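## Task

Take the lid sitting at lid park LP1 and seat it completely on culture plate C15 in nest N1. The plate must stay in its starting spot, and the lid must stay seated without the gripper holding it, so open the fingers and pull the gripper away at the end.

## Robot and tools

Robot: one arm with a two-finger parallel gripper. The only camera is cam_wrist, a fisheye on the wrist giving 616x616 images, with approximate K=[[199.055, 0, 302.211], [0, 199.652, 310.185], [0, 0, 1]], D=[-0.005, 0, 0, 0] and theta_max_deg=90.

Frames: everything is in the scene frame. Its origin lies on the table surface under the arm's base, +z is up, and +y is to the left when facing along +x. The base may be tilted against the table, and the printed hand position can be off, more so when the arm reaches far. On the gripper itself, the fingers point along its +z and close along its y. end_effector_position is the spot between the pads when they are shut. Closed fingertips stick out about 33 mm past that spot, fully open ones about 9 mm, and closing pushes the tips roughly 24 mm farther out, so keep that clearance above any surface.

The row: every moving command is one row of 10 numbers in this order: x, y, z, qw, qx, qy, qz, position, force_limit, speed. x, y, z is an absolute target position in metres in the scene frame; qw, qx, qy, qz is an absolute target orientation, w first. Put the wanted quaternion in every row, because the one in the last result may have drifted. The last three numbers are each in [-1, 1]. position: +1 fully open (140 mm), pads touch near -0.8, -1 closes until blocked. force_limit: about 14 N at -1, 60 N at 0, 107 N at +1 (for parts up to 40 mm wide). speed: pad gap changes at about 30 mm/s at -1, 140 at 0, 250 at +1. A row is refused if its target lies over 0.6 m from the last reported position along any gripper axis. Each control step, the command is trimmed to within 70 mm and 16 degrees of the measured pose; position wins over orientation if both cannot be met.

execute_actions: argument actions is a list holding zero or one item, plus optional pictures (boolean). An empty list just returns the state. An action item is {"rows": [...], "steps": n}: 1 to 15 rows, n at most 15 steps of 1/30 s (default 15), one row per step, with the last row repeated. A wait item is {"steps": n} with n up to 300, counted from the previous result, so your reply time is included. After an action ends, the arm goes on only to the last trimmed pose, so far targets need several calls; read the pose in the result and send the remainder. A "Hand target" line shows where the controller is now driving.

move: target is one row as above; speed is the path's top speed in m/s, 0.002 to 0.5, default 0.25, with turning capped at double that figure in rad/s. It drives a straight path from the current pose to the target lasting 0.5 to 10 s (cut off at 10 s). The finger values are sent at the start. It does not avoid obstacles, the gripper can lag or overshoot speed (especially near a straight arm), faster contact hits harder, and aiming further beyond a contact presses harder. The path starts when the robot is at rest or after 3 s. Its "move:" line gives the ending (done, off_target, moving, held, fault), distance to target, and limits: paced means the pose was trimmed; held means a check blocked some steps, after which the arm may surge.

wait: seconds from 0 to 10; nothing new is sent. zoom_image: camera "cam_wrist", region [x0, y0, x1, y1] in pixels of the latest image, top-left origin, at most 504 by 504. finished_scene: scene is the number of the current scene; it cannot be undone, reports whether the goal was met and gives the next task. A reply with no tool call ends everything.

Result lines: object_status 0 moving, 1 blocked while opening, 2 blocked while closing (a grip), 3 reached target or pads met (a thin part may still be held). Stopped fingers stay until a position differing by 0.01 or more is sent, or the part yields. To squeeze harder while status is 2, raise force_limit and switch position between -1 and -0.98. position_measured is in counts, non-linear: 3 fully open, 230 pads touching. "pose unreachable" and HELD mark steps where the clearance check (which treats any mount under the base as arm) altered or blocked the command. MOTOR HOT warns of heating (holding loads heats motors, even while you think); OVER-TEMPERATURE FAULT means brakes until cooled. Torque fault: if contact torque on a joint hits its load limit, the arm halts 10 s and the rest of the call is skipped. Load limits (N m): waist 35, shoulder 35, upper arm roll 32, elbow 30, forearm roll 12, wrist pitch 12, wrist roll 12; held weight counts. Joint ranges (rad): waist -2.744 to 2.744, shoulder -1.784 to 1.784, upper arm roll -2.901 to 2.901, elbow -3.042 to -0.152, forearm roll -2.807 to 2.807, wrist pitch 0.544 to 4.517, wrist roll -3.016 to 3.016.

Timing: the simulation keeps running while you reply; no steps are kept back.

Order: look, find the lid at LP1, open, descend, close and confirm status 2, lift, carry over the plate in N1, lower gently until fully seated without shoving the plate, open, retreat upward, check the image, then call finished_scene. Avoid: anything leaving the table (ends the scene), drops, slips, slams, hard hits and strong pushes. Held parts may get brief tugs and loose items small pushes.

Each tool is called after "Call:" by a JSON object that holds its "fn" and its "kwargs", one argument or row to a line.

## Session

Call:
{"fn": "execute_actions", "kwargs": {
  "actions": []
}}

Scene clock: 0.00 s of 6000.00 s.
end_effector_position=(+0.4618, -0.0178, +0.1336) position_measured=3 object_status=3 end_effector_quat_wxyz=(-0.295, +0.706, -0.641, -0.066)
Joint positions: [-0.229 -0.155 -0.11  -2.611  0.898  2.36  -1.108]
Joint velocities: [-0.001 -0.001  0.001  0.     0.    -0.     0.001]
Hand target: +0.462, -0.018, +0.134; -0.295, +0.705, -0.641, -0.066

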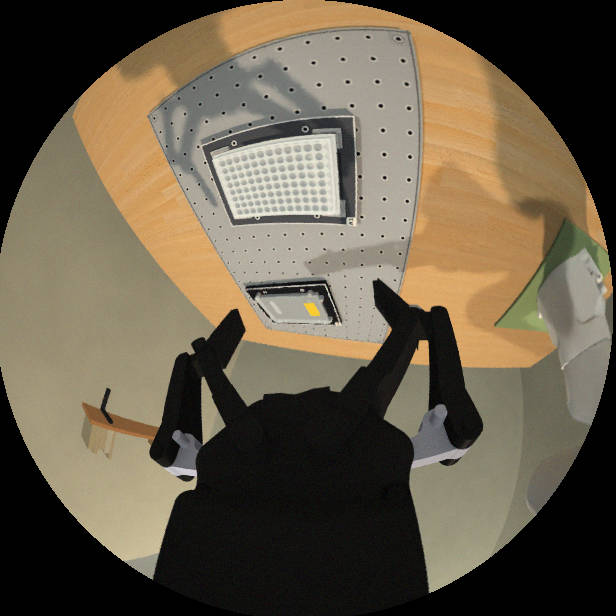

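Call:
{"fn": "zoom_image", "kwargs": {
  "camera": "cam_wrist",
  "region": [140, 20, 440, 350]
}}

Region (140, 20, 440, 350) of cam_wrist's 616x616 image, scaled by 1.527, with more detail than that image has; it fills the left 458 columns of this view, and the rest is white.

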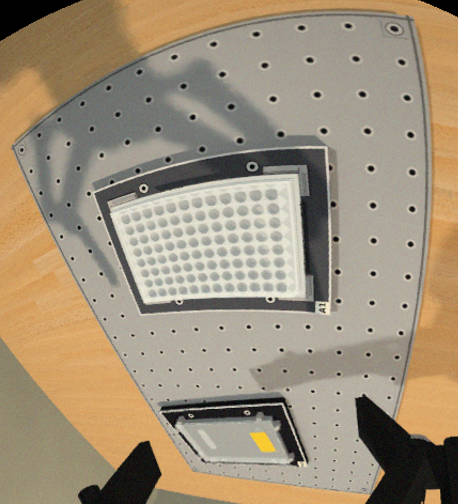

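Call:
{"fn": "move", "kwargs": {
  "target": [0.542, 0.123, 0.11, 0, -0.0698, 0.9976, 0, 1, 0, 1],
  "speed": 0.35
}}

Scene clock: 62.77 s of 6000.00 s.
end_effector_position=(+0.5408, +0.1330, +0.1109) position_measured=3 object_status=3 end_effector_quat_wxyz=(+0.008, -0.076, +0.997, +0.009)
Joint positions: [-0.144  0.173  0.37  -2.184 -0.067  2.36   1.7  ]
Joint velocities: [ 0.003 -0.    -0.003  0.001 -0.001 -0.004  0.031]
Hand target: +0.540, +0.132, +0.110; +0.007, -0.070, +0.997, +0.007
Off the commanded pose: 0.010 m, 2 deg.
After step 90, 55.30 s passed at rest.
move: off_target; limits=paced

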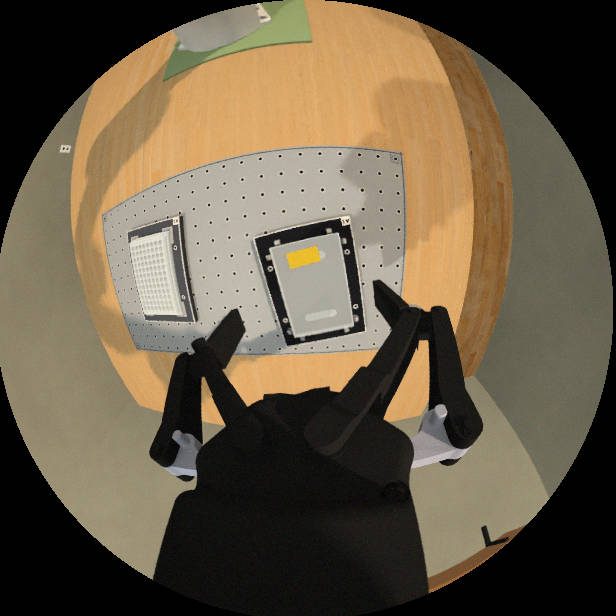

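Call:
{"fn": "zoom_image", "kwargs": {
  "camera": "cam_wrist",
  "region": [190, 190, 430, 370]
}}

Region (190, 190, 430, 370) of cam_wrist's 616x616 image, scaled by 2.100, with more detail than that image has; it fills the top 378 rows of this view, and the rest is white.

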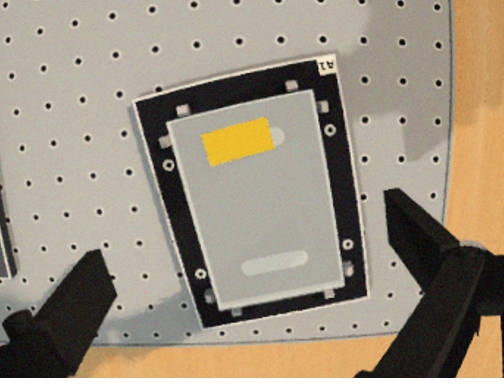

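Call:
{"fn": "move", "kwargs": {
  "target": [0.5493, 0.1422, 0.0635, 0, -0.0759, 0.9971, 0, 1, 0, 1],
  "speed": 0.12
}}

Scene clock: 98.17 s of 6000.00 s.
end_effector_position=(+0.5463, +0.1430, +0.0625) position_measured=3 object_status=3 end_effector_quat_wxyz=(-0.003, -0.080, +0.997, +0.002)
Joint positions: [-0.097  0.299  0.341 -2.149 -0.142  2.417  1.762]
Joint velocities: [ 0.011 -0.    -0.01  -0.001  0.     0.007  0.02 ]
Hand target: +0.549, +0.143, +0.063; -0.000, -0.075, +0.997, +0.001
Off the commanded pose: 0.003 m, 1 deg.
After step 90, 31.43 s passed at rest.
move: done

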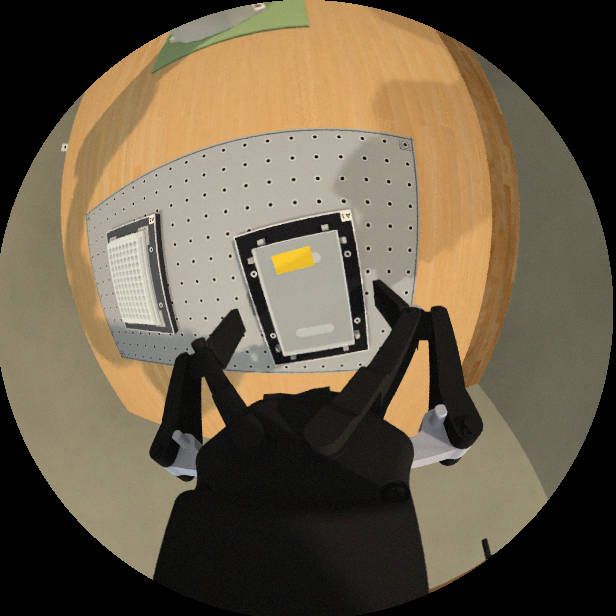

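Call:
{"fn": "zoom_image", "kwargs": {
  "camera": "cam_wrist",
  "region": [190, 190, 430, 390]
}}

Region (190, 190, 430, 390) of cam_wrist's 616x616 image, scaled by 2.100, with more detail than that image has.

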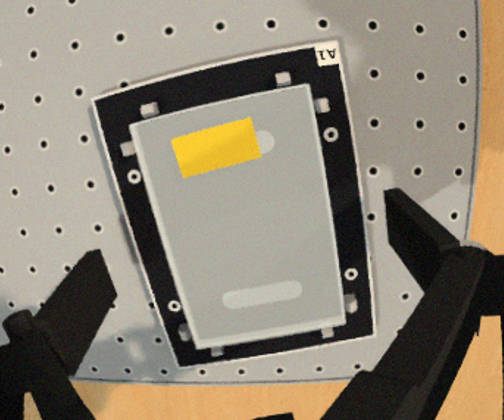

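Call:
{"fn": "execute_actions", "kwargs": {
  "actions": [
    {"rows": [[0.549, 0.1438, 0.063, 0, -0.0759, 0.9971, 0, 1, 0, 1], [0.5505, 0.1442, 0.063, 0, -0.0759, 0.9971, 0, 1, 0, 1], [0.5515, 0.1445, 0.063, 0, -0.0759, 0.9971, 0, 1, 0, 1]], "steps": 15}
  ]
}}

Scene clock: 108.70 s of 6000.00 s.
end_effector_position=(+0.5504, +0.1454, +0.0631) position_measured=3 object_status=3 end_effector_quat_wxyz=(-0.001, -0.078, +0.997, +0.002)
Joint positions: [-0.09   0.306  0.337 -2.138 -0.145  2.419  1.771]
Joint velocities: [ 0.003  0.001 -0.004  0.001 -0.    -0.001  0.001]
Hand target: +0.551, +0.145, +0.063; +0.000, -0.076, +0.997, +0.000
Off the commanded pose: 0.001 m, 0 deg.
Steps of this call (steps 1 to 90: nothing new was sent; then 7.03 s passed at rest; steps 91 to 105: all 15 steps of this action). Readings (end_effector_position | what the end effector reports):
91: (+0.5469, +0.1431, +0.0626) | position_measured=3 object_status=3
92: (+0.5474, +0.1434, +0.0627) | position_measured=3 object_status=3
94: (+0.5490, +0.1446, +0.0630) | position_measured=3 object_status=3
98: (+0.5501, +0.1455, +0.0631) | position_measured=3 object_status=3
105: the state above

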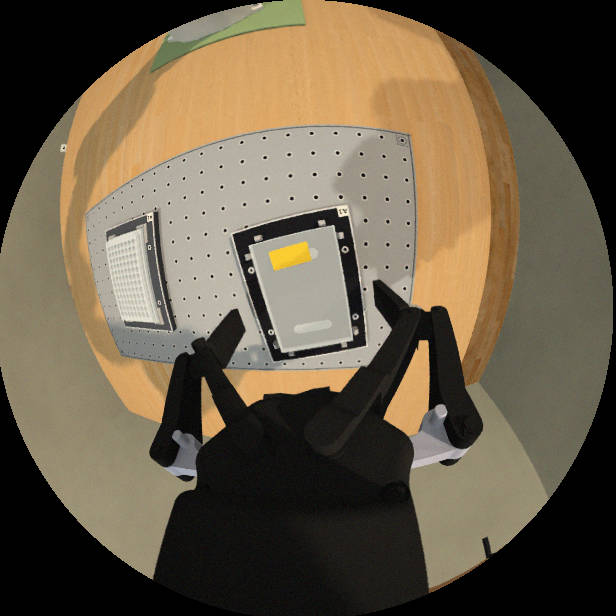

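Call:
{"fn": "zoom_image", "kwargs": {
  "camera": "cam_wrist",
  "region": [190, 190, 430, 390]
}}

Region (190, 190, 430, 390) of cam_wrist's 616x616 image, scaled by 2.100, with more detail than that image has.

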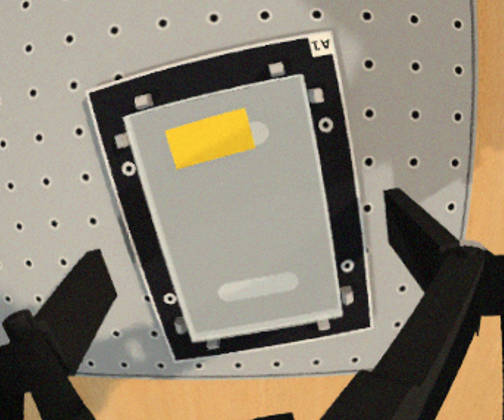

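Call:
{"fn": "execute_actions", "kwargs": {
  "actions": [
    {"rows": [[0.5515, 0.1445, 0.063, 0, -0.0759, 0.9971, 0, -1, 0, -0.5]], "steps": 15}
  ],
  "pictures": false
}}

Call:
{"fn": "execute_actions", "kwargs": {
  "actions": [
    {"rows": [[0.5515, 0.1445, 0.063, 0, -0.0759, 0.9971, 0, -1, 0, -0.5]], "steps": 12}
  ],
  "pictures": false
}}

Scene clock: 114.33 s of 6000.00 s.
end_effector_position=(+0.5506, +0.1453, +0.0630) position_measured=66 object_status=0 end_effector_quat_wxyz=(-0.001, -0.078, +0.997, +0.001)
Joint positions: [-0.088  0.306  0.335 -2.137 -0.146  2.419  1.772]
Joint velocities: [ 0.001  0.002 -0.001  0.001  0.001 -0.     0.   ]
Hand target: +0.551, +0.145, +0.063; +0.000, -0.076, +0.997, +0.000
Off the commanded pose: 0.001 m, 0 deg.
Steps of this call (steps 1 to 90: nothing new was sent; then 2.13 s passed at rest; steps 91 to 105: all 15 steps of this action). Readings (end_effector_position | what the end effector reports):
91: (+0.5505, +0.1454, +0.0631) | position_measured=3 object_status=0
92: (+0.5505, +0.1453, +0.0631) | position_measured=6 object_status=0
94: (+0.5506, +0.1453, +0.0631) | position_measured=16 object_status=0
98: (+0.5506, +0.1453, +0.0630) | position_measured=34 object_status=0
105: the state above

Scene clock: 114.73 s of 6000.00 s.
end_effector_position=(+0.5512, +0.1465, +0.0651) position_measured=105 object_status=0 end_effector_quat_wxyz=(+0.001, -0.079, +0.997, +0.001)
Joint positions: [-0.085  0.303  0.335 -2.136 -0.146  2.417  1.772]
Joint velocities: [-0.    -0.    -0.    -0.001  0.     0.     0.001]
Hand target: +0.551, +0.145, +0.063; +0.000, -0.076, +0.997, +0.000
Off the commanded pose: 0.003 m, 0 deg.
Steps of this call (steps 1 to 12: all 12 steps of this action). Readings (end_effector_position | what the end effector reports):
1: (+0.5506, +0.1453, +0.0630) | position_measured=71 object_status=0
2: (+0.5506, +0.1453, +0.0630) | position_measured=76 object_status=0
4: (+0.5506, +0.1460, +0.0633) | position_measured=85 object_status=0
8: (+0.5512, +0.1464, +0.0651) | position_measured=103 object_status=0
12: the state above

Call:
{"fn": "execute_actions", "kwargs": {
  "actions": [
    {"rows": [[0.5515, 0.1445, 0.0655, 0, -0.0759, 0.9971, 0, -1, 0, -0.5], [0.5515, 0.1445, 0.067, 0, -0.0759, 0.9971, 0, -1, 0, -0.5], [0.5515, 0.1445, 0.0695, 0, -0.0759, 0.9971, 0, -1, 0, -0.5], [0.5515, 0.1445, 0.0725, 0, -0.0759, 0.9971, 0, -1, 0, -0.5], [0.5515, 0.1445, 0.076, 0, -0.0759, 0.9971, 0, -1, 0, -0.5], [0.5515, 0.1445, 0.080, 0, -0.0759, 0.9971, 0, -1, 0, -0.5], [0.5515, 0.1445, 0.084, 0, -0.0759, 0.9971, 0, -1, 0, -0.5], [0.5515, 0.1445, 0.088, 0, -0.0759, 0.9971, 0, -1, 0, -0.5], [0.5515, 0.1445, 0.092, 0, -0.0759, 0.9971, 0, -1, 0, -0.5], [0.5515, 0.1445, 0.0955, 0, -0.0759, 0.9971, 0, -1, 0, -0.5], [0.5515, 0.1445, 0.0985, 0, -0.0759, 0.9971, 0, -1, 0, -0.5], [0.5515, 0.1445, 0.101, 0, -0.0759, 0.9971, 0, -1, 0, -0.5], [0.5515, 0.1445, 0.1025, 0, -0.0759, 0.9971, 0, -1, 0, -0.5], [0.5515, 0.1445, 0.1035, 0, -0.0759, 0.9971, 0, -1, 0, -0.5], [0.5515, 0.1445, 0.104, 0, -0.0759, 0.9971, 0, -1, 0, -0.5]], "steps": 15}
  ]
}}

Scene clock: 128.97 s of 6000.00 s.
end_effector_position=(+0.5573, +0.1449, +0.1023) position_measured=105 object_status=2 end_effector_quat_wxyz=(+0.010, -0.072, +0.997, -0.001)
Joint positions: [-0.094  0.238  0.344 -2.119 -0.119  2.356  1.764]
Joint velocities: [-0.015 -0.093  0.02   0.037  0.048 -0.122 -0.028]
Hand target: +0.552, +0.144, +0.104; +0.000, -0.076, +0.997, -0.000
Off the commanded pose: 0.006 m, 1 deg.
Steps of this call (steps 1 to 90: nothing new was sent; then 10.73 s passed at rest; steps 91 to 105: all 15 steps of this action). Readings (end_effector_position | what the end effector reports):
91: (+0.5512, +0.1465, +0.0651) | position_measured=105 object_status=2
92: (+0.5512, +0.1464, +0.0652) | position_measured=105 object_status=2
94: (+0.5509, +0.1458, +0.0665) | position_measured=105 object_status=2
98: (+0.5520, +0.1455, +0.0767) | position_measured=105 object_status=2
105: the state above

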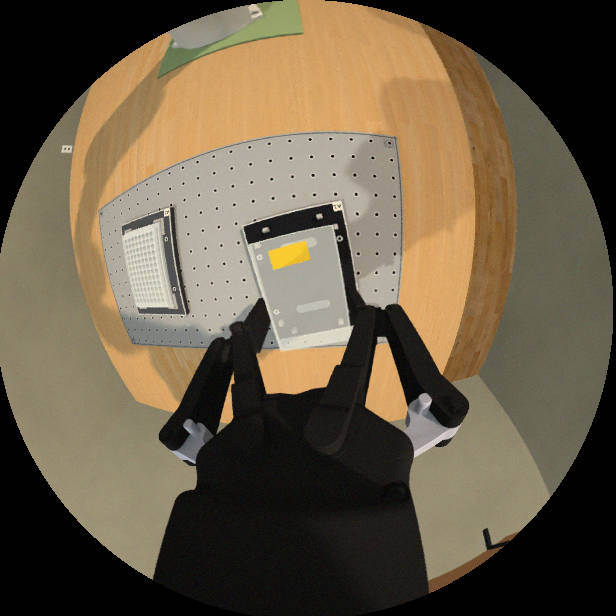

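Call:
{"fn": "move", "kwargs": {
  "target": [0.5, -0.111, 0.10, 0, 0.041, 0.9992, 0, -1, 0, -0.5],
  "speed": 0.25
}}

Scene clock: 132.43 s of 6000.00 s.
end_effector_position=(+0.5032, -0.1162, +0.0997) position_measured=105 object_status=2 end_effector_quat_wxyz=(-0.000, +0.047, +0.999, -0.006)
Joint positions: [-0.406  0.087  0.171 -2.316 -0.042  2.401  1.473]
Joint velocities: [ 0.    -0.001  0.     0.     0.002  0.001 -0.032]
Hand target: +0.504, -0.115, +0.100; +0.002, +0.041, +0.999, -0.005
Off the commanded pose: 0.006 m, 1 deg.
move: off_target

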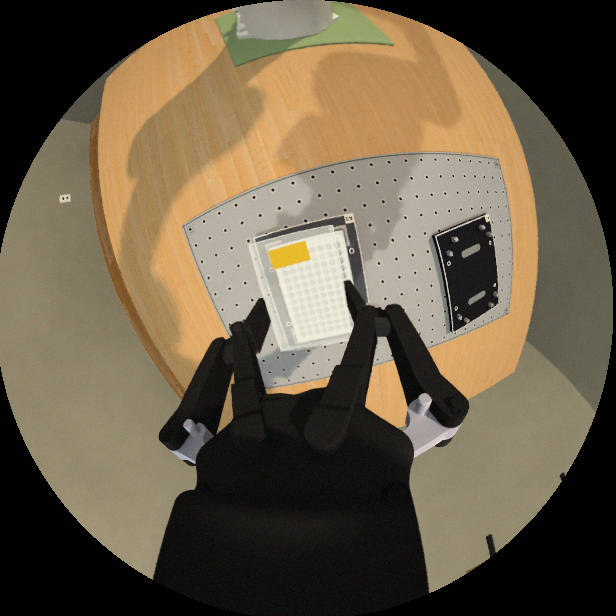

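Call:
{"fn": "zoom_image", "kwargs": {
  "camera": "cam_wrist",
  "region": [220, 190, 400, 370]
}}

Region (220, 190, 400, 370) of cam_wrist's 616x616 image, scaled by 2.800, with more detail than that image has.

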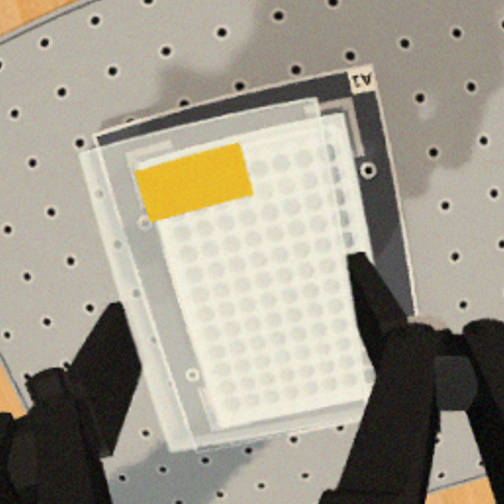

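Call:
{"fn": "execute_actions", "kwargs": {
  "actions": [
    {"rows": [[0.5045, -0.1148, 0.0995, 0, 0.041, 0.9992, 0, -1, 0, -0.5], [0.5055, -0.1138, 0.0985, 0, 0.041, 0.9992, 0, -1, 0, -0.5], [0.5067, -0.1126, 0.097, 0, 0.041, 0.9992, 0, -1, 0, -0.5], [0.508, -0.1113, 0.0955, 0, 0.041, 0.9992, 0, -1, 0, -0.5], [0.5093, -0.11, 0.094, 0, 0.041, 0.9992, 0, -1, 0, -0.5], [0.5106, -0.1087, 0.0925, 0, 0.041, 0.9992, 0, -1, 0, -0.5], [0.5118, -0.1075, 0.091, 0, 0.041, 0.9992, 0, -1, 0, -0.5], [0.5128, -0.1065, 0.0897, 0, 0.041, 0.9992, 0, -1, 0, -0.5], [0.5135, -0.1058, 0.0887, 0, 0.041, 0.9992, 0, -1, 0, -0.5], [0.514, -0.1053, 0.088, 0, 0.041, 0.9992, 0, -1, 0, -0.5]], "steps": 15}
  ]
}}

Scene clock: 145.40 s of 6000.00 s.
end_effector_position=(+0.5100, -0.1054, +0.0867) position_measured=105 object_status=2 end_effector_quat_wxyz=(-0.004, +0.037, +0.999, +0.001)
Joint positions: [-0.394  0.131  0.177 -2.296 -0.035  2.412  1.467]
Joint velocities: [ 0.007  0.008  0.     0.011 -0.     0.017  0.013]
Hand target: +0.514, -0.105, +0.088; -0.000, +0.041, +0.999, +0.000
Off the commanded pose: 0.004 m, 1 deg.
Steps of this call (steps 1 to 90: nothing new was sent; then 9.47 s passed at rest; steps 91 to 105: all 15 steps of this action). Readings (end_effector_position | what the end effector reports):
91: (+0.5035, -0.1159, +0.0997) | position_measured=105 object_status=2
92: (+0.5041, -0.1158, +0.0996) | position_measured=105 object_status=2
94: (+0.5051, -0.1153, +0.0985) | position_measured=105 object_status=2
98: (+0.5074, -0.1112, +0.0926) | position_measured=105 object_status=2
105: the state above

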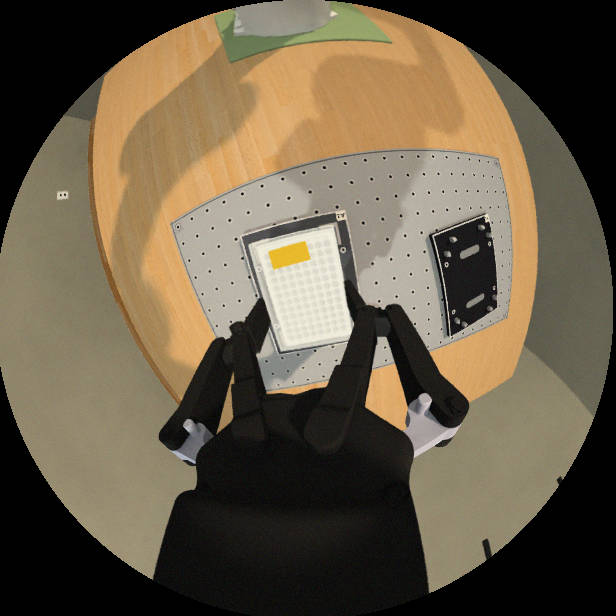

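Call:
{"fn": "execute_actions", "kwargs": {
  "actions": []
}}

Scene clock: 146.43 s of 6000.00 s.
end_effector_position=(+0.5116, -0.1055, +0.0874) position_measured=105 object_status=2 end_effector_quat_wxyz=(-0.002, +0.039, +0.999, +0.001)
Joint positions: [-0.394  0.131  0.177 -2.295 -0.035  2.415  1.471]
Joint velocities: [-0.    -0.    -0.    -0.001 -0.001  0.     0.   ]
Hand target: +0.514, -0.105, +0.088; -0.000, +0.041, +0.999, +0.000
Off the commanded pose: 0.003 m, 0 deg.
Steps of this call (steps 1 to 31: nothing new was sent). Readings (end_effector_position | what the end effector reports):
1: (+0.5103, -0.1054, +0.0868) | position_measured=105 object_status=2
2: (+0.5106, -0.1054, +0.0870) | position_measured=105 object_status=2
4: (+0.5110, -0.1054, +0.0872) | position_measured=105 object_status=2
8: (+0.5113, -0.1054, +0.0873) | position_measured=105 object_status=2
31: the state above

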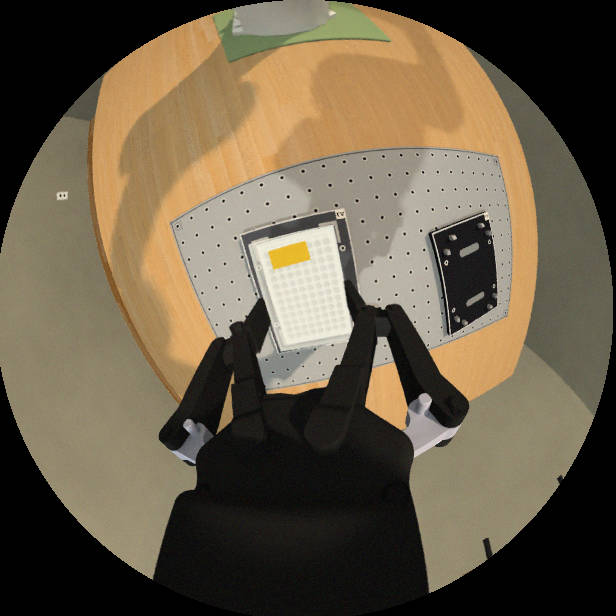

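Call:
{"fn": "zoom_image", "kwargs": {
  "camera": "cam_wrist",
  "region": [230, 200, 370, 370]
}}

Region (230, 200, 370, 370) of cam_wrist's 616x616 image, scaled by 2.965, with more detail than that image has; it fills the left 415 columns of this view, and the rest is white.

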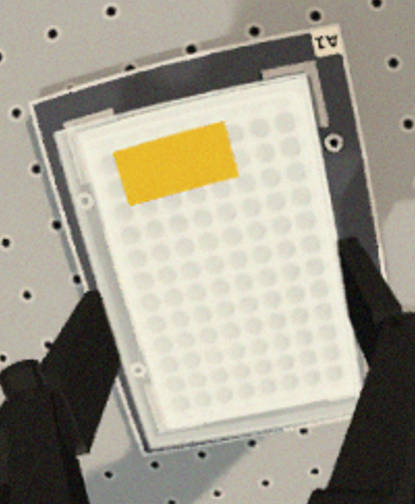

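Call:
{"fn": "zoom_image", "kwargs": {
  "camera": "cam_wrist",
  "region": [238, 215, 308, 275]
}}

Region (238, 215, 308, 275) of cam_wrist's 616x616 image, scaled by 7.200, with more detail than that image has; it fills the top 432 rows of this view, and the rest is white.

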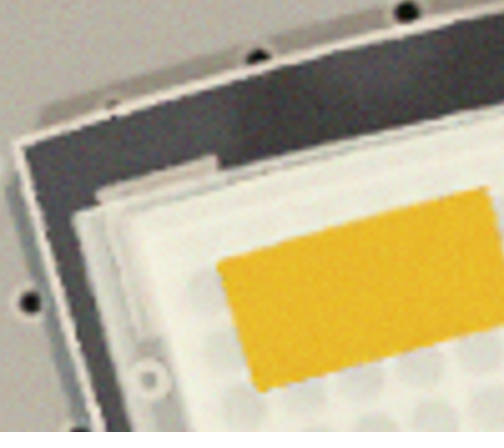

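Call:
{"fn": "zoom_image", "kwargs": {
  "camera": "cam_wrist",
  "region": [295, 200, 365, 260]
}}

Region (295, 200, 365, 260) of cam_wrist's 616x616 image, scaled by 7.200, with more detail than that image has; it fills the top 432 rows of this view, and the rest is white.

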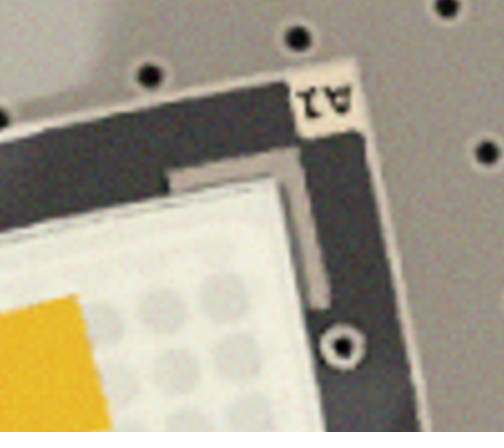

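Call:
{"fn": "execute_actions", "kwargs": {
  "actions": [
    {"rows": [[0.5148, -0.1045, 0.0872, 0, 0.0349, 0.9994, 0, -1, 0, -0.5], [0.5156, -0.1039, 0.0862, 0, 0.0349, 0.9994, 0, -1, 0, -0.5], [0.5156, -0.1039, 0.0852, 0, 0.0349, 0.9994, 0, -1, 0, -0.5], [0.5156, -0.1039, 0.0842, 0, 0.0349, 0.9994, 0, -1, 0, -0.5], [0.5156, -0.1039, 0.0835, 0, 0.0349, 0.9994, 0, -1, 0, -0.5]], "steps": 15}
  ]
}}

Scene clock: 172.07 s of 6000.00 s.
end_effector_position=(+0.5133, -0.1038, +0.0830) position_measured=105 object_status=2 end_effector_quat_wxyz=(-0.002, +0.038, +0.999, +0.002)
Joint positions: [-0.391  0.143  0.177 -2.292 -0.035  2.424  1.471]
Joint velocities: [ 0.    -0.     0.    -0.001 -0.     0.005  0.   ]
Hand target: +0.516, -0.104, +0.084; +0.000, +0.035, +0.999, +0.000
Off the commanded pose: 0.002 m, 0 deg.
Steps of this call (steps 1 to 90: nothing new was sent; then 22.13 s passed at rest; steps 91 to 105: all 15 steps of this action). Readings (end_effector_position | what the end effector reports):
91: (+0.5119, -0.1054, +0.0874) | position_measured=105 object_status=2
92: (+0.5123, -0.1053, +0.0872) | position_measured=105 object_status=2
94: (+0.5129, -0.1049, +0.0860) | position_measured=105 object_status=2
98: (+0.5127, -0.1040, +0.0832) | position_measured=105 object_status=2
105: the state above

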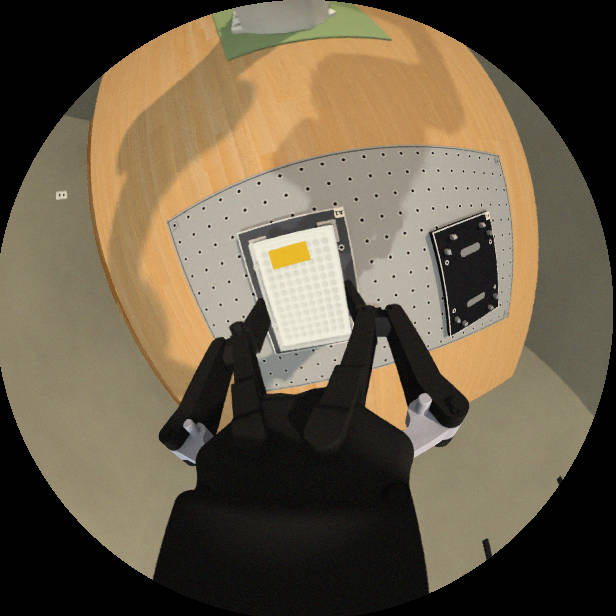

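Call:
{"fn": "execute_actions", "kwargs": {
  "actions": []
}}

Scene clock: 179.73 s of 6000.00 s.
end_effector_position=(+0.5137, -0.1038, +0.0831) position_measured=105 object_status=2 end_effector_quat_wxyz=(-0.002, +0.038, +0.999, +0.002)
Joint positions: [-0.391  0.143  0.177 -2.292 -0.035  2.425  1.471]
Joint velocities: [ 0.     0.002 -0.     0.001 -0.     0.001  0.001]
Hand target: +0.516, -0.104, +0.084; +0.000, +0.035, +0.999, +0.000
Off the commanded pose: 0.002 m, 0 deg.
Steps of this call (steps 1 to 90: nothing new was sent; then 4.67 s passed at rest). Readings (end_effector_position | what the end effector reports):
1: (+0.5134, -0.1038, +0.0830) | position_measured=105 object_status=2
2: (+0.5134, -0.1038, +0.0830) | position_measured=105 object_status=2
4: (+0.5135, -0.1038, +0.0831) | position_measured=105 object_status=2
8: (+0.5136, -0.1038, +0.0831) | position_measured=105 object_status=2
90: the state above

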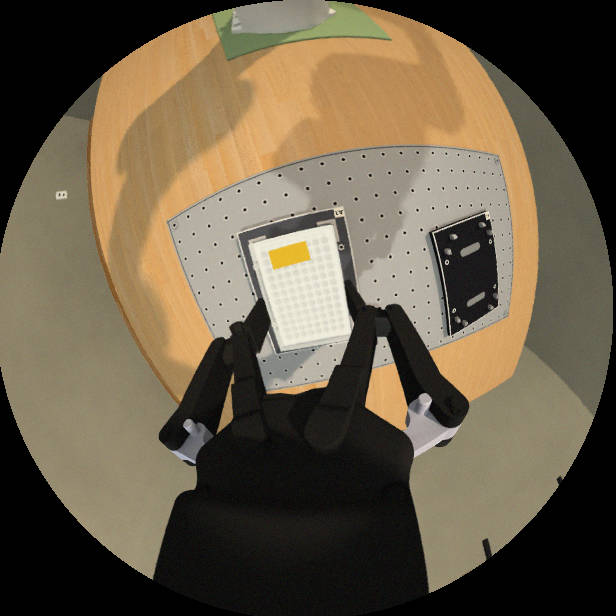

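Call:
{"fn": "zoom_image", "kwargs": {
  "camera": "cam_wrist",
  "region": [230, 200, 370, 370]
}}

Region (230, 200, 370, 370) of cam_wrist's 616x616 image, scaled by 2.965, with more detail than that image has; it fills the left 415 columns of this view, and the rest is white.

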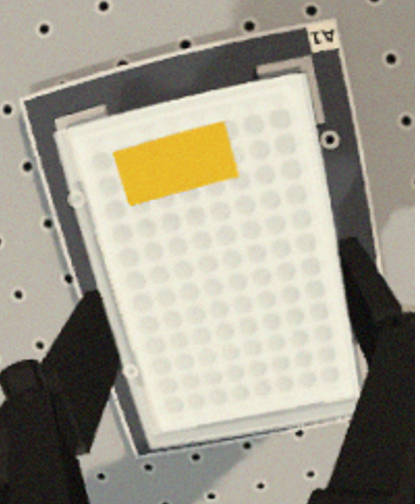

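Call:
{"fn": "zoom_image", "kwargs": {
  "camera": "cam_wrist",
  "region": [238, 215, 308, 275]
}}

Call:
{"fn": "zoom_image", "kwargs": {
  "camera": "cam_wrist",
  "region": [295, 200, 365, 260]
}}

Region (238, 215, 308, 275) of cam_wrist's 616x616 image, scaled by 7.200, with more detail than that image has; it fills the top 432 rows of this view, and the rest is white.

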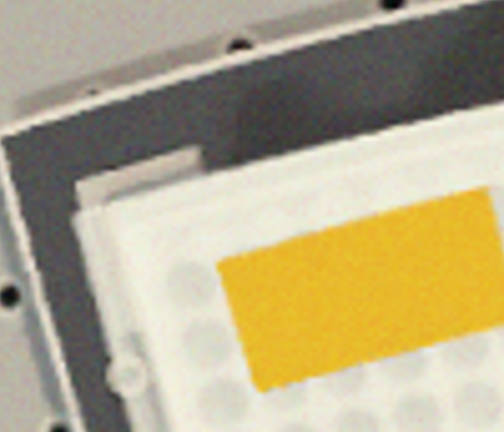

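Region (295, 200, 365, 260) of cam_wrist's 616x616 image, scaled by 7.200, with more detail than that image has; it fills the top 432 rows of this view, and the rest is white.

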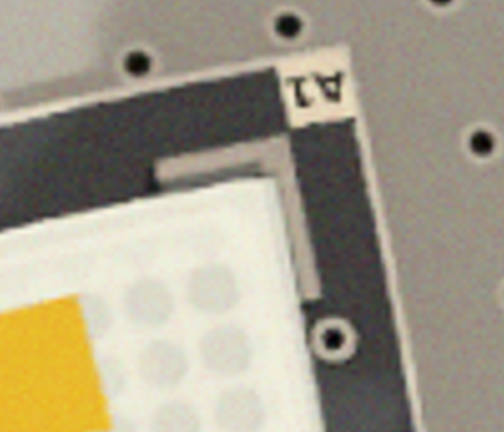

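Call:
{"fn": "execute_actions", "kwargs": {
  "actions": "[{\"rows\": [[0.5156,-0.1039,0.0831,0,0.0349,0.9994,0,-1,0,-0.5],[0.5156,-0.1039,0.0827,0,0.0349,0.9994,0,-1,0,-0.5],[0.5156,-0.1039,0.0823,0,0.0349,0.9994,0,-1,0,-0.5],[0.5156,-0.1039,0.0819,0,0.0349,0.9994,0,-1,0,-0.5],[0.5156,-0.1039,0.0815,0,0.0349,0.9994,0,-1,0,-0.5],[0.5156,-0.1039,0.0811,0,0.0349,0.9994,0,-1,0,-0.5],[0.5156,-0.1039,0.0807,0,0.0349,0.9994,0,-1,0,-0.5],[0.5156,-0.1039,0.0803,0,0.0349,0.9994,0,-1,0,-0.5],[0.5156,-0.1039,0.0799,0,0.0349,0.9994,0,-1,0,-0.5],[0.5156,-0.1039,0.0795,0,0.0349,0.9994,0,-1,0,-0.5],[0.5156,-0.1039,0.0791,0,0.0349,0.9994,0,-1,0,-0.5],[0.5156,-0.1039,0.0787,0,0.0349,0.9994,0,-1,0,-0.5],[0.5156,-0.1039,0.0783,0,0.0349,0.9994,0,-1,0,-0.5],[0.5156,-0.1039,0.0779,0,0.0349,0.9994,0,-1,0,-0.5],[0.5156,-0.1039,0.0775,0,0.0349,0.9994,0,-1,0,-0.5]], \"steps\": 15}], \"pictures\": false}"
}}

Call:
{"fn": "wait", "kwargs": {
  "seconds": 1.0
}}


Scene clock: 188.17 s of 6000.00 s.
end_effector_position=(+0.5137, -0.1037, +0.0831) position_measured=105 object_status=2 end_effector_quat_wxyz=(-0.002, +0.038, +0.999, +0.002)
Joint positions: [-0.391  0.143  0.177 -2.292 -0.035  2.425  1.471]
Joint velocities: [-0.001 -0.001  0.     0.    -0.    -0.     0.001]
Hand target: +0.516, -0.104, +0.084; +0.000, +0.035, +0.999, +0.000
Off the commanded pose: 0.002 m, 0 deg.
Steps of this call (steps 1 to 90: nothing new was sent; then 5.43 s passed at rest). Readings (end_effector_position | what the end effector reports):
1: (+0.5137, -0.1038, +0.0831) | position_measured=105 object_status=2
2: (+0.5137, -0.1038, +0.0831) | position_measured=105 object_status=2
4: (+0.5137, -0.1038, +0.0831) | position_measured=105 object_status=2
8: (+0.5137, -0.1038, +0.0831) | position_measured=105 object_status=2
90: the state above

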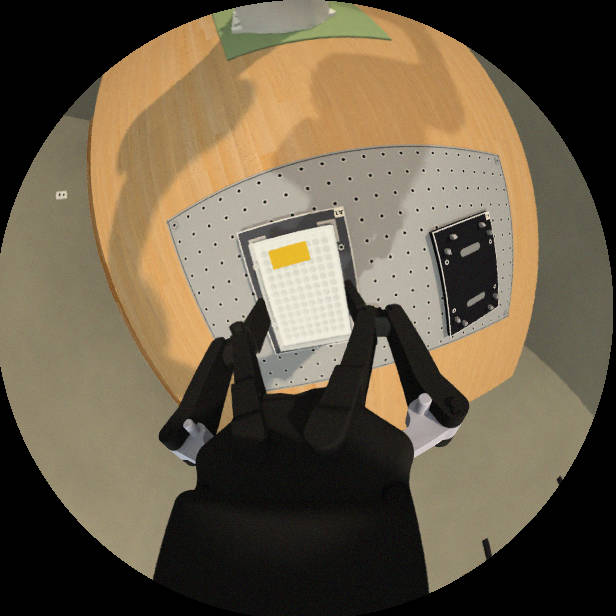

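Call:
{"fn": "execute_actions", "kwargs": {
  "actions": [
    {"rows": [[0.5156,-0.1039,0.0831,0,0.0349,0.9994,0,-1,0,-0.5],[0.5156,-0.1039,0.0827,0,0.0349,0.9994,0,-1,0,-0.5],[0.5156,-0.1039,0.0823,0,0.0349,0.9994,0,-1,0,-0.5],[0.5156,-0.1039,0.0819,0,0.0349,0.9994,0,-1,0,-0.5],[0.5156,-0.1039,0.0815,0,0.0349,0.9994,0,-1,0,-0.5],[0.5156,-0.1039,0.0811,0,0.0349,0.9994,0,-1,0,-0.5],[0.5156,-0.1039,0.0807,0,0.0349,0.9994,0,-1,0,-0.5],[0.5156,-0.1039,0.0803,0,0.0349,0.9994,0,-1,0,-0.5],[0.5156,-0.1039,0.0799,0,0.0349,0.9994,0,-1,0,-0.5],[0.5156,-0.1039,0.0795,0,0.0349,0.9994,0,-1,0,-0.5],[0.5156,-0.1039,0.0791,0,0.0349,0.9994,0,-1,0,-0.5],[0.5156,-0.1039,0.0787,0,0.0349,0.9994,0,-1,0,-0.5],[0.5156,-0.1039,0.0783,0,0.0349,0.9994,0,-1,0,-0.5],[0.5156,-0.1039,0.0779,0,0.0349,0.9994,0,-1,0,-0.5],[0.5156,-0.1039,0.0775,0,0.0349,0.9994,0,-1,0,-0.5]], "steps": 15}
  ],
  "pictures": false
}}

Scene clock: 193.53 s of 6000.00 s.
end_effector_position=(+0.5144, -0.1037, +0.0789) position_measured=105 object_status=2 end_effector_quat_wxyz=(-0.002, +0.037, +0.999, +0.002)
Joint positions: [-0.391  0.153  0.177 -2.292 -0.038  2.435  1.471]
Joint velocities: [ 0.002  0.024  0.001 -0.001 -0.006  0.027 -0.   ]
Hand target: +0.516, -0.104, +0.078; +0.000, +0.035, +0.999, +0.000
Off the commanded pose: 0.002 m, 0 deg.
Steps of this call (steps 1 to 90: nothing new was sent; then 1.87 s passed at rest; steps 91 to 105: all 15 steps of this action). Readings (end_effector_position | what the end effector reports):
91: (+0.5137, -0.1037, +0.0831) | position_measured=105 object_status=2
92: (+0.5137, -0.1037, +0.0830) | position_measured=105 object_status=2
94: (+0.5138, -0.1037, +0.0826) | position_measured=105 object_status=2
98: (+0.5139, -0.1037, +0.0812) | position_measured=105 object_status=2
105: the state above

Call:
{"fn": "wait", "kwargs": {
  "seconds": 1.0
}}

Scene clock: 195.60 s of 6000.00 s.
end_effector_position=(+0.5151, -0.1037, +0.0782) position_measured=105 object_status=2 end_effector_quat_wxyz=(-0.001, +0.036, +0.999, +0.002)
Joint positions: [-0.391  0.155  0.177 -2.292 -0.039  2.439  1.471]
Joint velocities: [-0.001  0.001 -0.    -0.001  0.001  0.    -0.001]
Hand target: +0.516, -0.104, +0.078; +0.000, +0.035, +0.999, +0.000
Off the commanded pose: 0.001 m, 0 deg.
Steps of this call (steps 1 to 62: nothing new was sent). Readings (end_effector_position | what the end effector reports):
1: (+0.5145, -0.1036, +0.0786) | position_measured=105 object_status=2
2: (+0.5146, -0.1036, +0.0784) | position_measured=105 object_status=2
4: (+0.5148, -0.1036, +0.0782) | position_measured=105 object_status=2
8: (+0.5150, -0.1036, +0.0782) | position_measured=105 object_status=2
62: the state above

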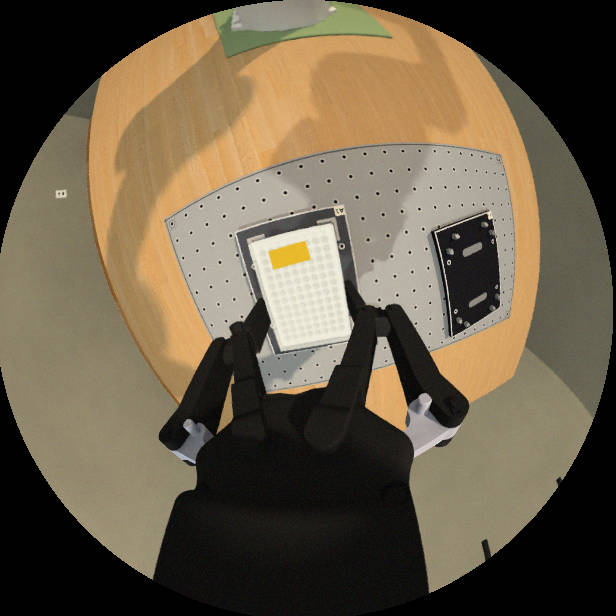

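Call:
{"fn": "zoom_image", "kwargs": {
  "camera": "cam_wrist",
  "region": [230, 200, 370, 370]
}}

Region (230, 200, 370, 370) of cam_wrist's 616x616 image, scaled by 2.965, with more detail than that image has; it fills the left 415 columns of this view, and the rest is white.

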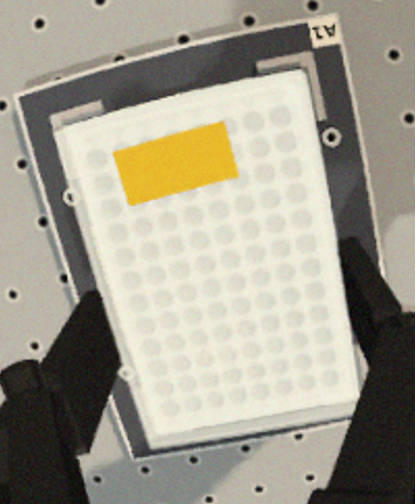

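Call:
{"fn": "zoom_image", "kwargs": {
  "camera": "cam_wrist",
  "region": [265, 310, 365, 370]
}}

Region (265, 310, 365, 370) of cam_wrist's 616x616 image, scaled by 5.040, with more detail than that image has; it fills the top 302 rows of this view, and the rest is white.

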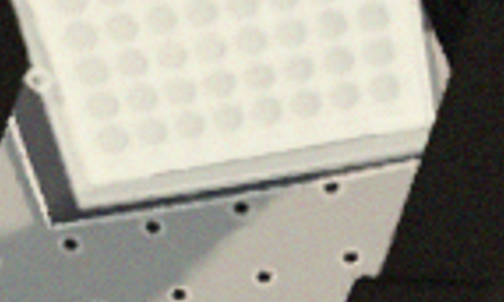

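Call:
{"fn": "zoom_image", "kwargs": {
  "camera": "cam_wrist",
  "region": [238, 210, 348, 270]
}}

Region (238, 210, 348, 270) of cam_wrist's 616x616 image, scaled by 4.582, with more detail than that image has; it fills the top 275 rows of this view, and the rest is white.

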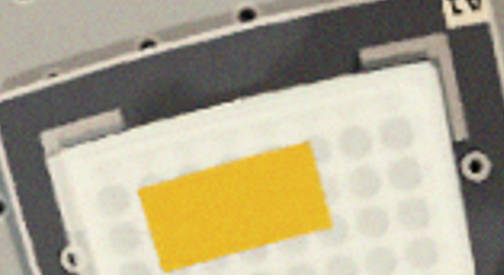

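Call:
{"fn": "execute_actions", "kwargs": {
  "actions": [
    {"rows": [[0.5152,-0.1039,0.0772,0,0.0349,0.9994,0,-1,0,-0.5],[0.5152,-0.1039,0.0769,0,0.0349,0.9994,0,-1,0,-0.5],[0.5152,-0.1039,0.0766,0,0.0349,0.9994,0,-1,0,-0.5],[0.5152,-0.1039,0.0763,0,0.0349,0.9994,0,-1,0,-0.5],[0.5152,-0.1039,0.0760,0,0.0349,0.9994,0,-1,0,-0.5],[0.5152,-0.1039,0.0757,0,0.0349,0.9994,0,-1,0,-0.5],[0.5152,-0.1039,0.0754,0,0.0349,0.9994,0,-1,0,-0.5],[0.5152,-0.1039,0.0751,0,0.0349,0.9994,0,-1,0,-0.5],[0.5152,-0.1039,0.0748,0,0.0349,0.9994,0,-1,0,-0.5]], "steps": 15}
  ],
  "pictures": false
}}

Scene clock: 205.53 s of 6000.00 s.
end_effector_position=(+0.5150, -0.1035, +0.0758) position_measured=105 object_status=2 end_effector_quat_wxyz=(-0.001, +0.035, +0.999, +0.002)
Joint positions: [-0.391  0.159  0.177 -2.294 -0.04   2.445  1.471]
Joint velocities: [ 0.     0.001 -0.001 -0.001 -0.001  0.005  0.001]
Hand target: +0.515, -0.104, +0.075; +0.000, +0.035, +0.999, +0.000
Off the commanded pose: 0.001 m, 0 deg.
Steps of this call (steps 1 to 90: nothing new was sent; then 6.43 s passed at rest; steps 91 to 105: all 15 steps of this action). Readings (end_effector_position | what the end effector reports):
91: (+0.5151, -0.1036, +0.0782) | position_measured=105 object_status=2
92: (+0.5151, -0.1036, +0.0781) | position_measured=105 object_status=2
94: (+0.5150, -0.1036, +0.0778) | position_measured=105 object_status=2
98: (+0.5149, -0.1036, +0.0768) | position_measured=105 object_status=2
105: the state above

Call:
{"fn": "wait", "kwargs": {
  "seconds": 1.0
}}

Scene clock: 207.17 s of 6000.00 s.
end_effector_position=(+0.5150, -0.1036, +0.0757) position_measured=105 object_status=2 end_effector_quat_wxyz=(-0.001, +0.035, +0.999, +0.002)
Joint positions: [-0.391  0.159  0.177 -2.294 -0.041  2.446  1.471]
Joint velocities: [ 0.001  0.001 -0.     0.     0.002 -0.001 -0.   ]
Hand target: +0.515, -0.104, +0.075; +0.000, +0.035, +0.999, +0.000
Off the commanded pose: 0.001 m, 0 deg.
Steps of this call (steps 1 to 49: nothing new was sent). Readings (end_effector_position | what the end effector reports):
1: (+0.5150, -0.1035, +0.0758) | position_measured=105 object_status=2
2: (+0.5150, -0.1035, +0.0757) | position_measured=105 object_status=2
4: (+0.5150, -0.1035, +0.0757) | position_measured=105 object_status=2
8: (+0.5150, -0.1036, +0.0757) | position_measured=105 object_status=2
49: the state above

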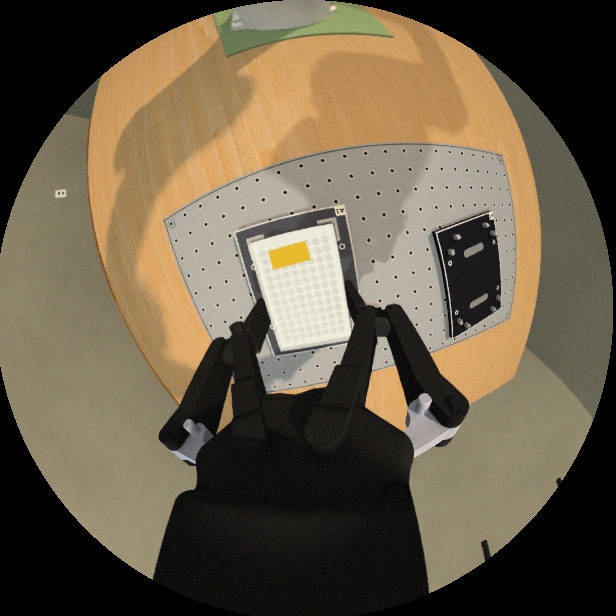

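Call:
{"fn": "execute_actions", "kwargs": {
  "actions": [
    {"rows": [[0.5152,-0.1039,0.0745,0,0.0349,0.9994,0,-1,0,-0.5],[0.5152,-0.1039,0.0742,0,0.0349,0.9994,0,-1,0,-0.5],[0.5152,-0.1039,0.0739,0,0.0349,0.9994,0,-1,0,-0.5],[0.5152,-0.1039,0.0736,0,0.0349,0.9994,0,-1,0,-0.5]], "steps": 15}
  ],
  "pictures": false
}}

Scene clock: 209.87 s of 6000.00 s.
end_effector_position=(+0.5151, -0.1036, +0.0755) position_measured=105 object_status=2 end_effector_quat_wxyz=(-0.000, +0.035, +0.999, +0.001)
Joint positions: [-0.39   0.16   0.177 -2.294 -0.041  2.447  1.471]
Joint velocities: [-0.001 -0.001  0.    -0.002  0.    -0.001 -0.   ]
Hand target: +0.515, -0.104, +0.074; +0.000, +0.035, +0.999, +0.000
Off the commanded pose: 0.002 m, 0 deg.
Steps of this call (steps 1 to 66: nothing new was sent; steps 67 to 81: all 15 steps of this action). Readings (end_effector_position | what the end effector reports):
67: (+0.5150, -0.1036, +0.0757) | position_measured=105 object_status=2
68: (+0.5151, -0.1036, +0.0756) | position_measured=105 object_status=2
70: (+0.5151, -0.1036, +0.0755) | position_measured=105 object_status=2
74: (+0.5151, -0.1036, +0.0755) | position_measured=105 object_status=2
81: the state above

Call:
{"fn": "execute_actions", "kwargs": {
  "actions": [
    {"rows": [[0.5152,-0.1039,0.0755,0,0.0349,0.9994,0,-1,0,-0.5]], "steps": 10}
  ]
}}

Scene clock: 211.30 s of 6000.00 s.
end_effector_position=(+0.5151, -0.1036, +0.0756) position_measured=105 object_status=2 end_effector_quat_wxyz=(-0.000, +0.035, +0.999, +0.001)
Joint positions: [-0.39   0.16   0.177 -2.294 -0.041  2.447  1.471]
Joint velocities: [-0.001  0.     0.001 -0.001 -0.001  0.001 -0.001]
Hand target: +0.515, -0.104, +0.076; +0.000, +0.035, +0.999, +0.000
Off the commanded pose: 0.000 m, 0 deg.
Steps of this call (steps 1 to 33: nothing new was sent; steps 34 to 43: all 10 steps of this action). Readings (end_effector_position | what the end effector reports):
34: (+0.5151, -0.1036, +0.0756) | position_measured=105 object_status=2
35: (+0.5151, -0.1036, +0.0756) | position_measured=105 object_status=2
37: (+0.5151, -0.1036, +0.0756) | position_measured=105 object_status=2
41: (+0.5151, -0.1036, +0.0756) | position_measured=105 object_status=2
43: the state above

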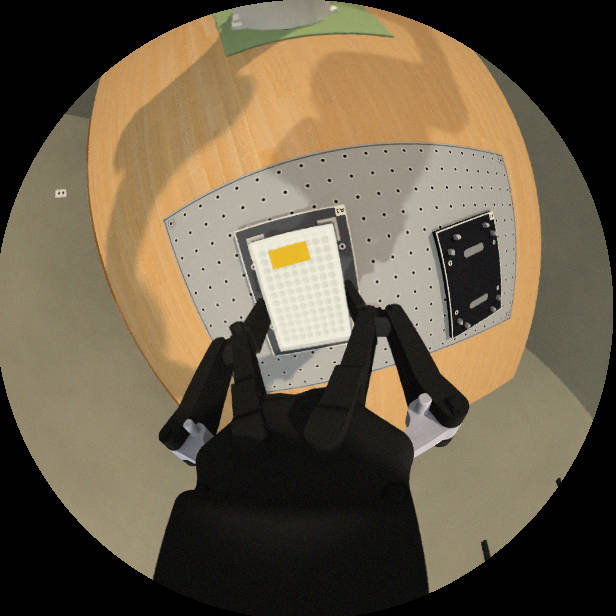

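Call:
{"fn": "zoom_image", "kwargs": {
  "camera": "cam_wrist",
  "region": [230, 200, 370, 370]
}}

Region (230, 200, 370, 370) of cam_wrist's 616x616 image, scaled by 2.965, with more detail than that image has; it fills the left 415 columns of this view, and the rest is white.

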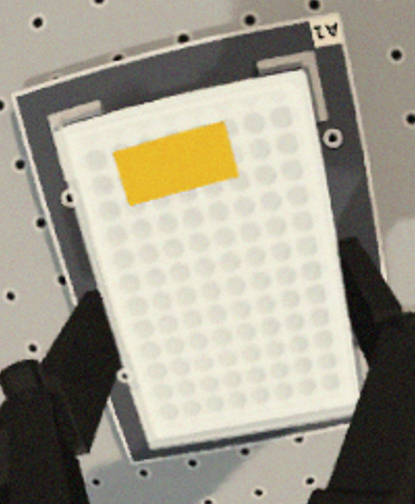

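Call:
{"fn": "execute_actions", "kwargs": {
  "actions": [
    {"rows": [[0.5152,-0.1039,0.0757,0,0.0349,0.9994,0,1,0,0]], "steps": 15}
  ]
}}

Scene clock: 213.90 s of 6000.00 s.
end_effector_position=(+0.5152, -0.1036, +0.0756) position_measured=4 object_status=0 end_effector_quat_wxyz=(-0.000, +0.035, +0.999, +0.001)
Joint positions: [-0.39   0.159  0.177 -2.294 -0.041  2.447  1.471]
Joint velocities: [ 0.    -0.     0.     0.    -0.001 -0.001 -0.001]
Hand target: +0.515, -0.104, +0.076; +0.000, +0.035, +0.999, +0.000
Off the commanded pose: 0.000 m, 0 deg.
Steps of this call (steps 1 to 63: nothing new was sent; steps 64 to 78: all 15 steps of this action). Readings (end_effector_position | what the end effector reports):
64: (+0.5151, -0.1036, +0.0756) | position_measured=105 object_status=0
65: (+0.5151, -0.1036, +0.0756) | position_measured=105 object_status=0
67: (+0.5151, -0.1036, +0.0756) | position_measured=84 object_status=0
71: (+0.5151, -0.1036, +0.0756) | position_measured=54 object_status=0
78: the state above

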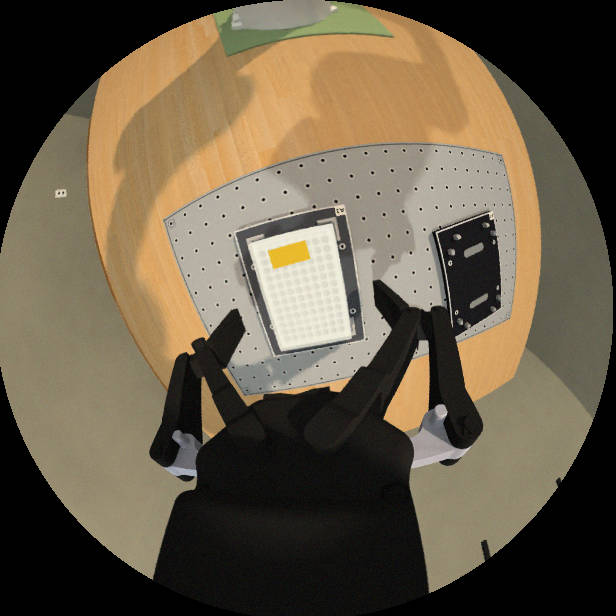

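Call:
{"fn": "move", "kwargs": {
  "target": [0.5152, -0.1039, 0.16, 0, 0.0349, 0.9994, 0, 1, 0, 0],
  "speed": 0.15
}}

Scene clock: 215.80 s of 6000.00 s.
end_effector_position=(+0.5161, -0.1057, +0.1605) position_measured=3 object_status=3 end_effector_quat_wxyz=(+0.002, +0.037, +0.999, -0.003)
Joint positions: [-0.39   0.014  0.178 -2.23  -0.011  2.245  1.453]
Joint velocities: [ 0.    -0.     0.001 -0.001 -0.    -0.012 -0.004]
Hand target: +0.515, -0.104, +0.160; -0.000, +0.034, +0.999, -0.001
Off the commanded pose: 0.002 m, 0 deg.
move: done

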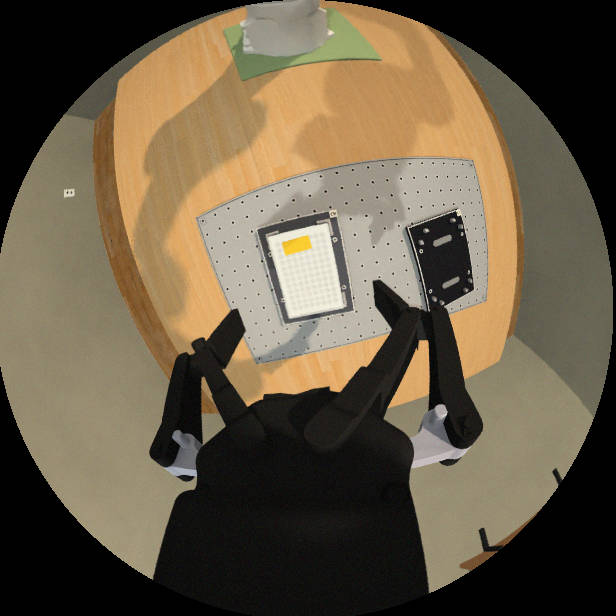

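Call:
{"fn": "zoom_image", "kwargs": {
  "camera": "cam_wrist",
  "region": [245, 200, 365, 335]
}}

Region (245, 200, 365, 335) of cam_wrist's 616x616 image, scaled by 3.733, with more detail than that image has.

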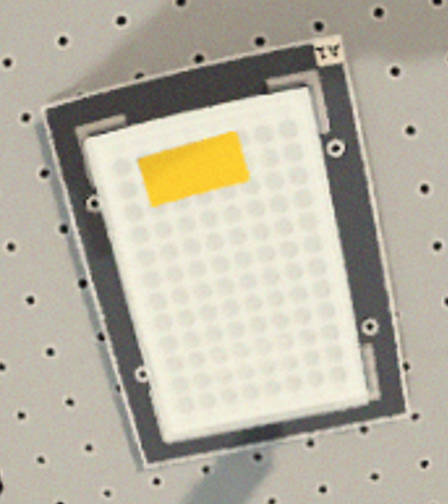

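The lid is sitting on the plate inside the nest, and the gripper is open and raised clear. I'm ending the scene.

Call:
{"fn": "finished_scene", "kwargs": {
  "scene": 2
}}

The scene is finished: the task was done.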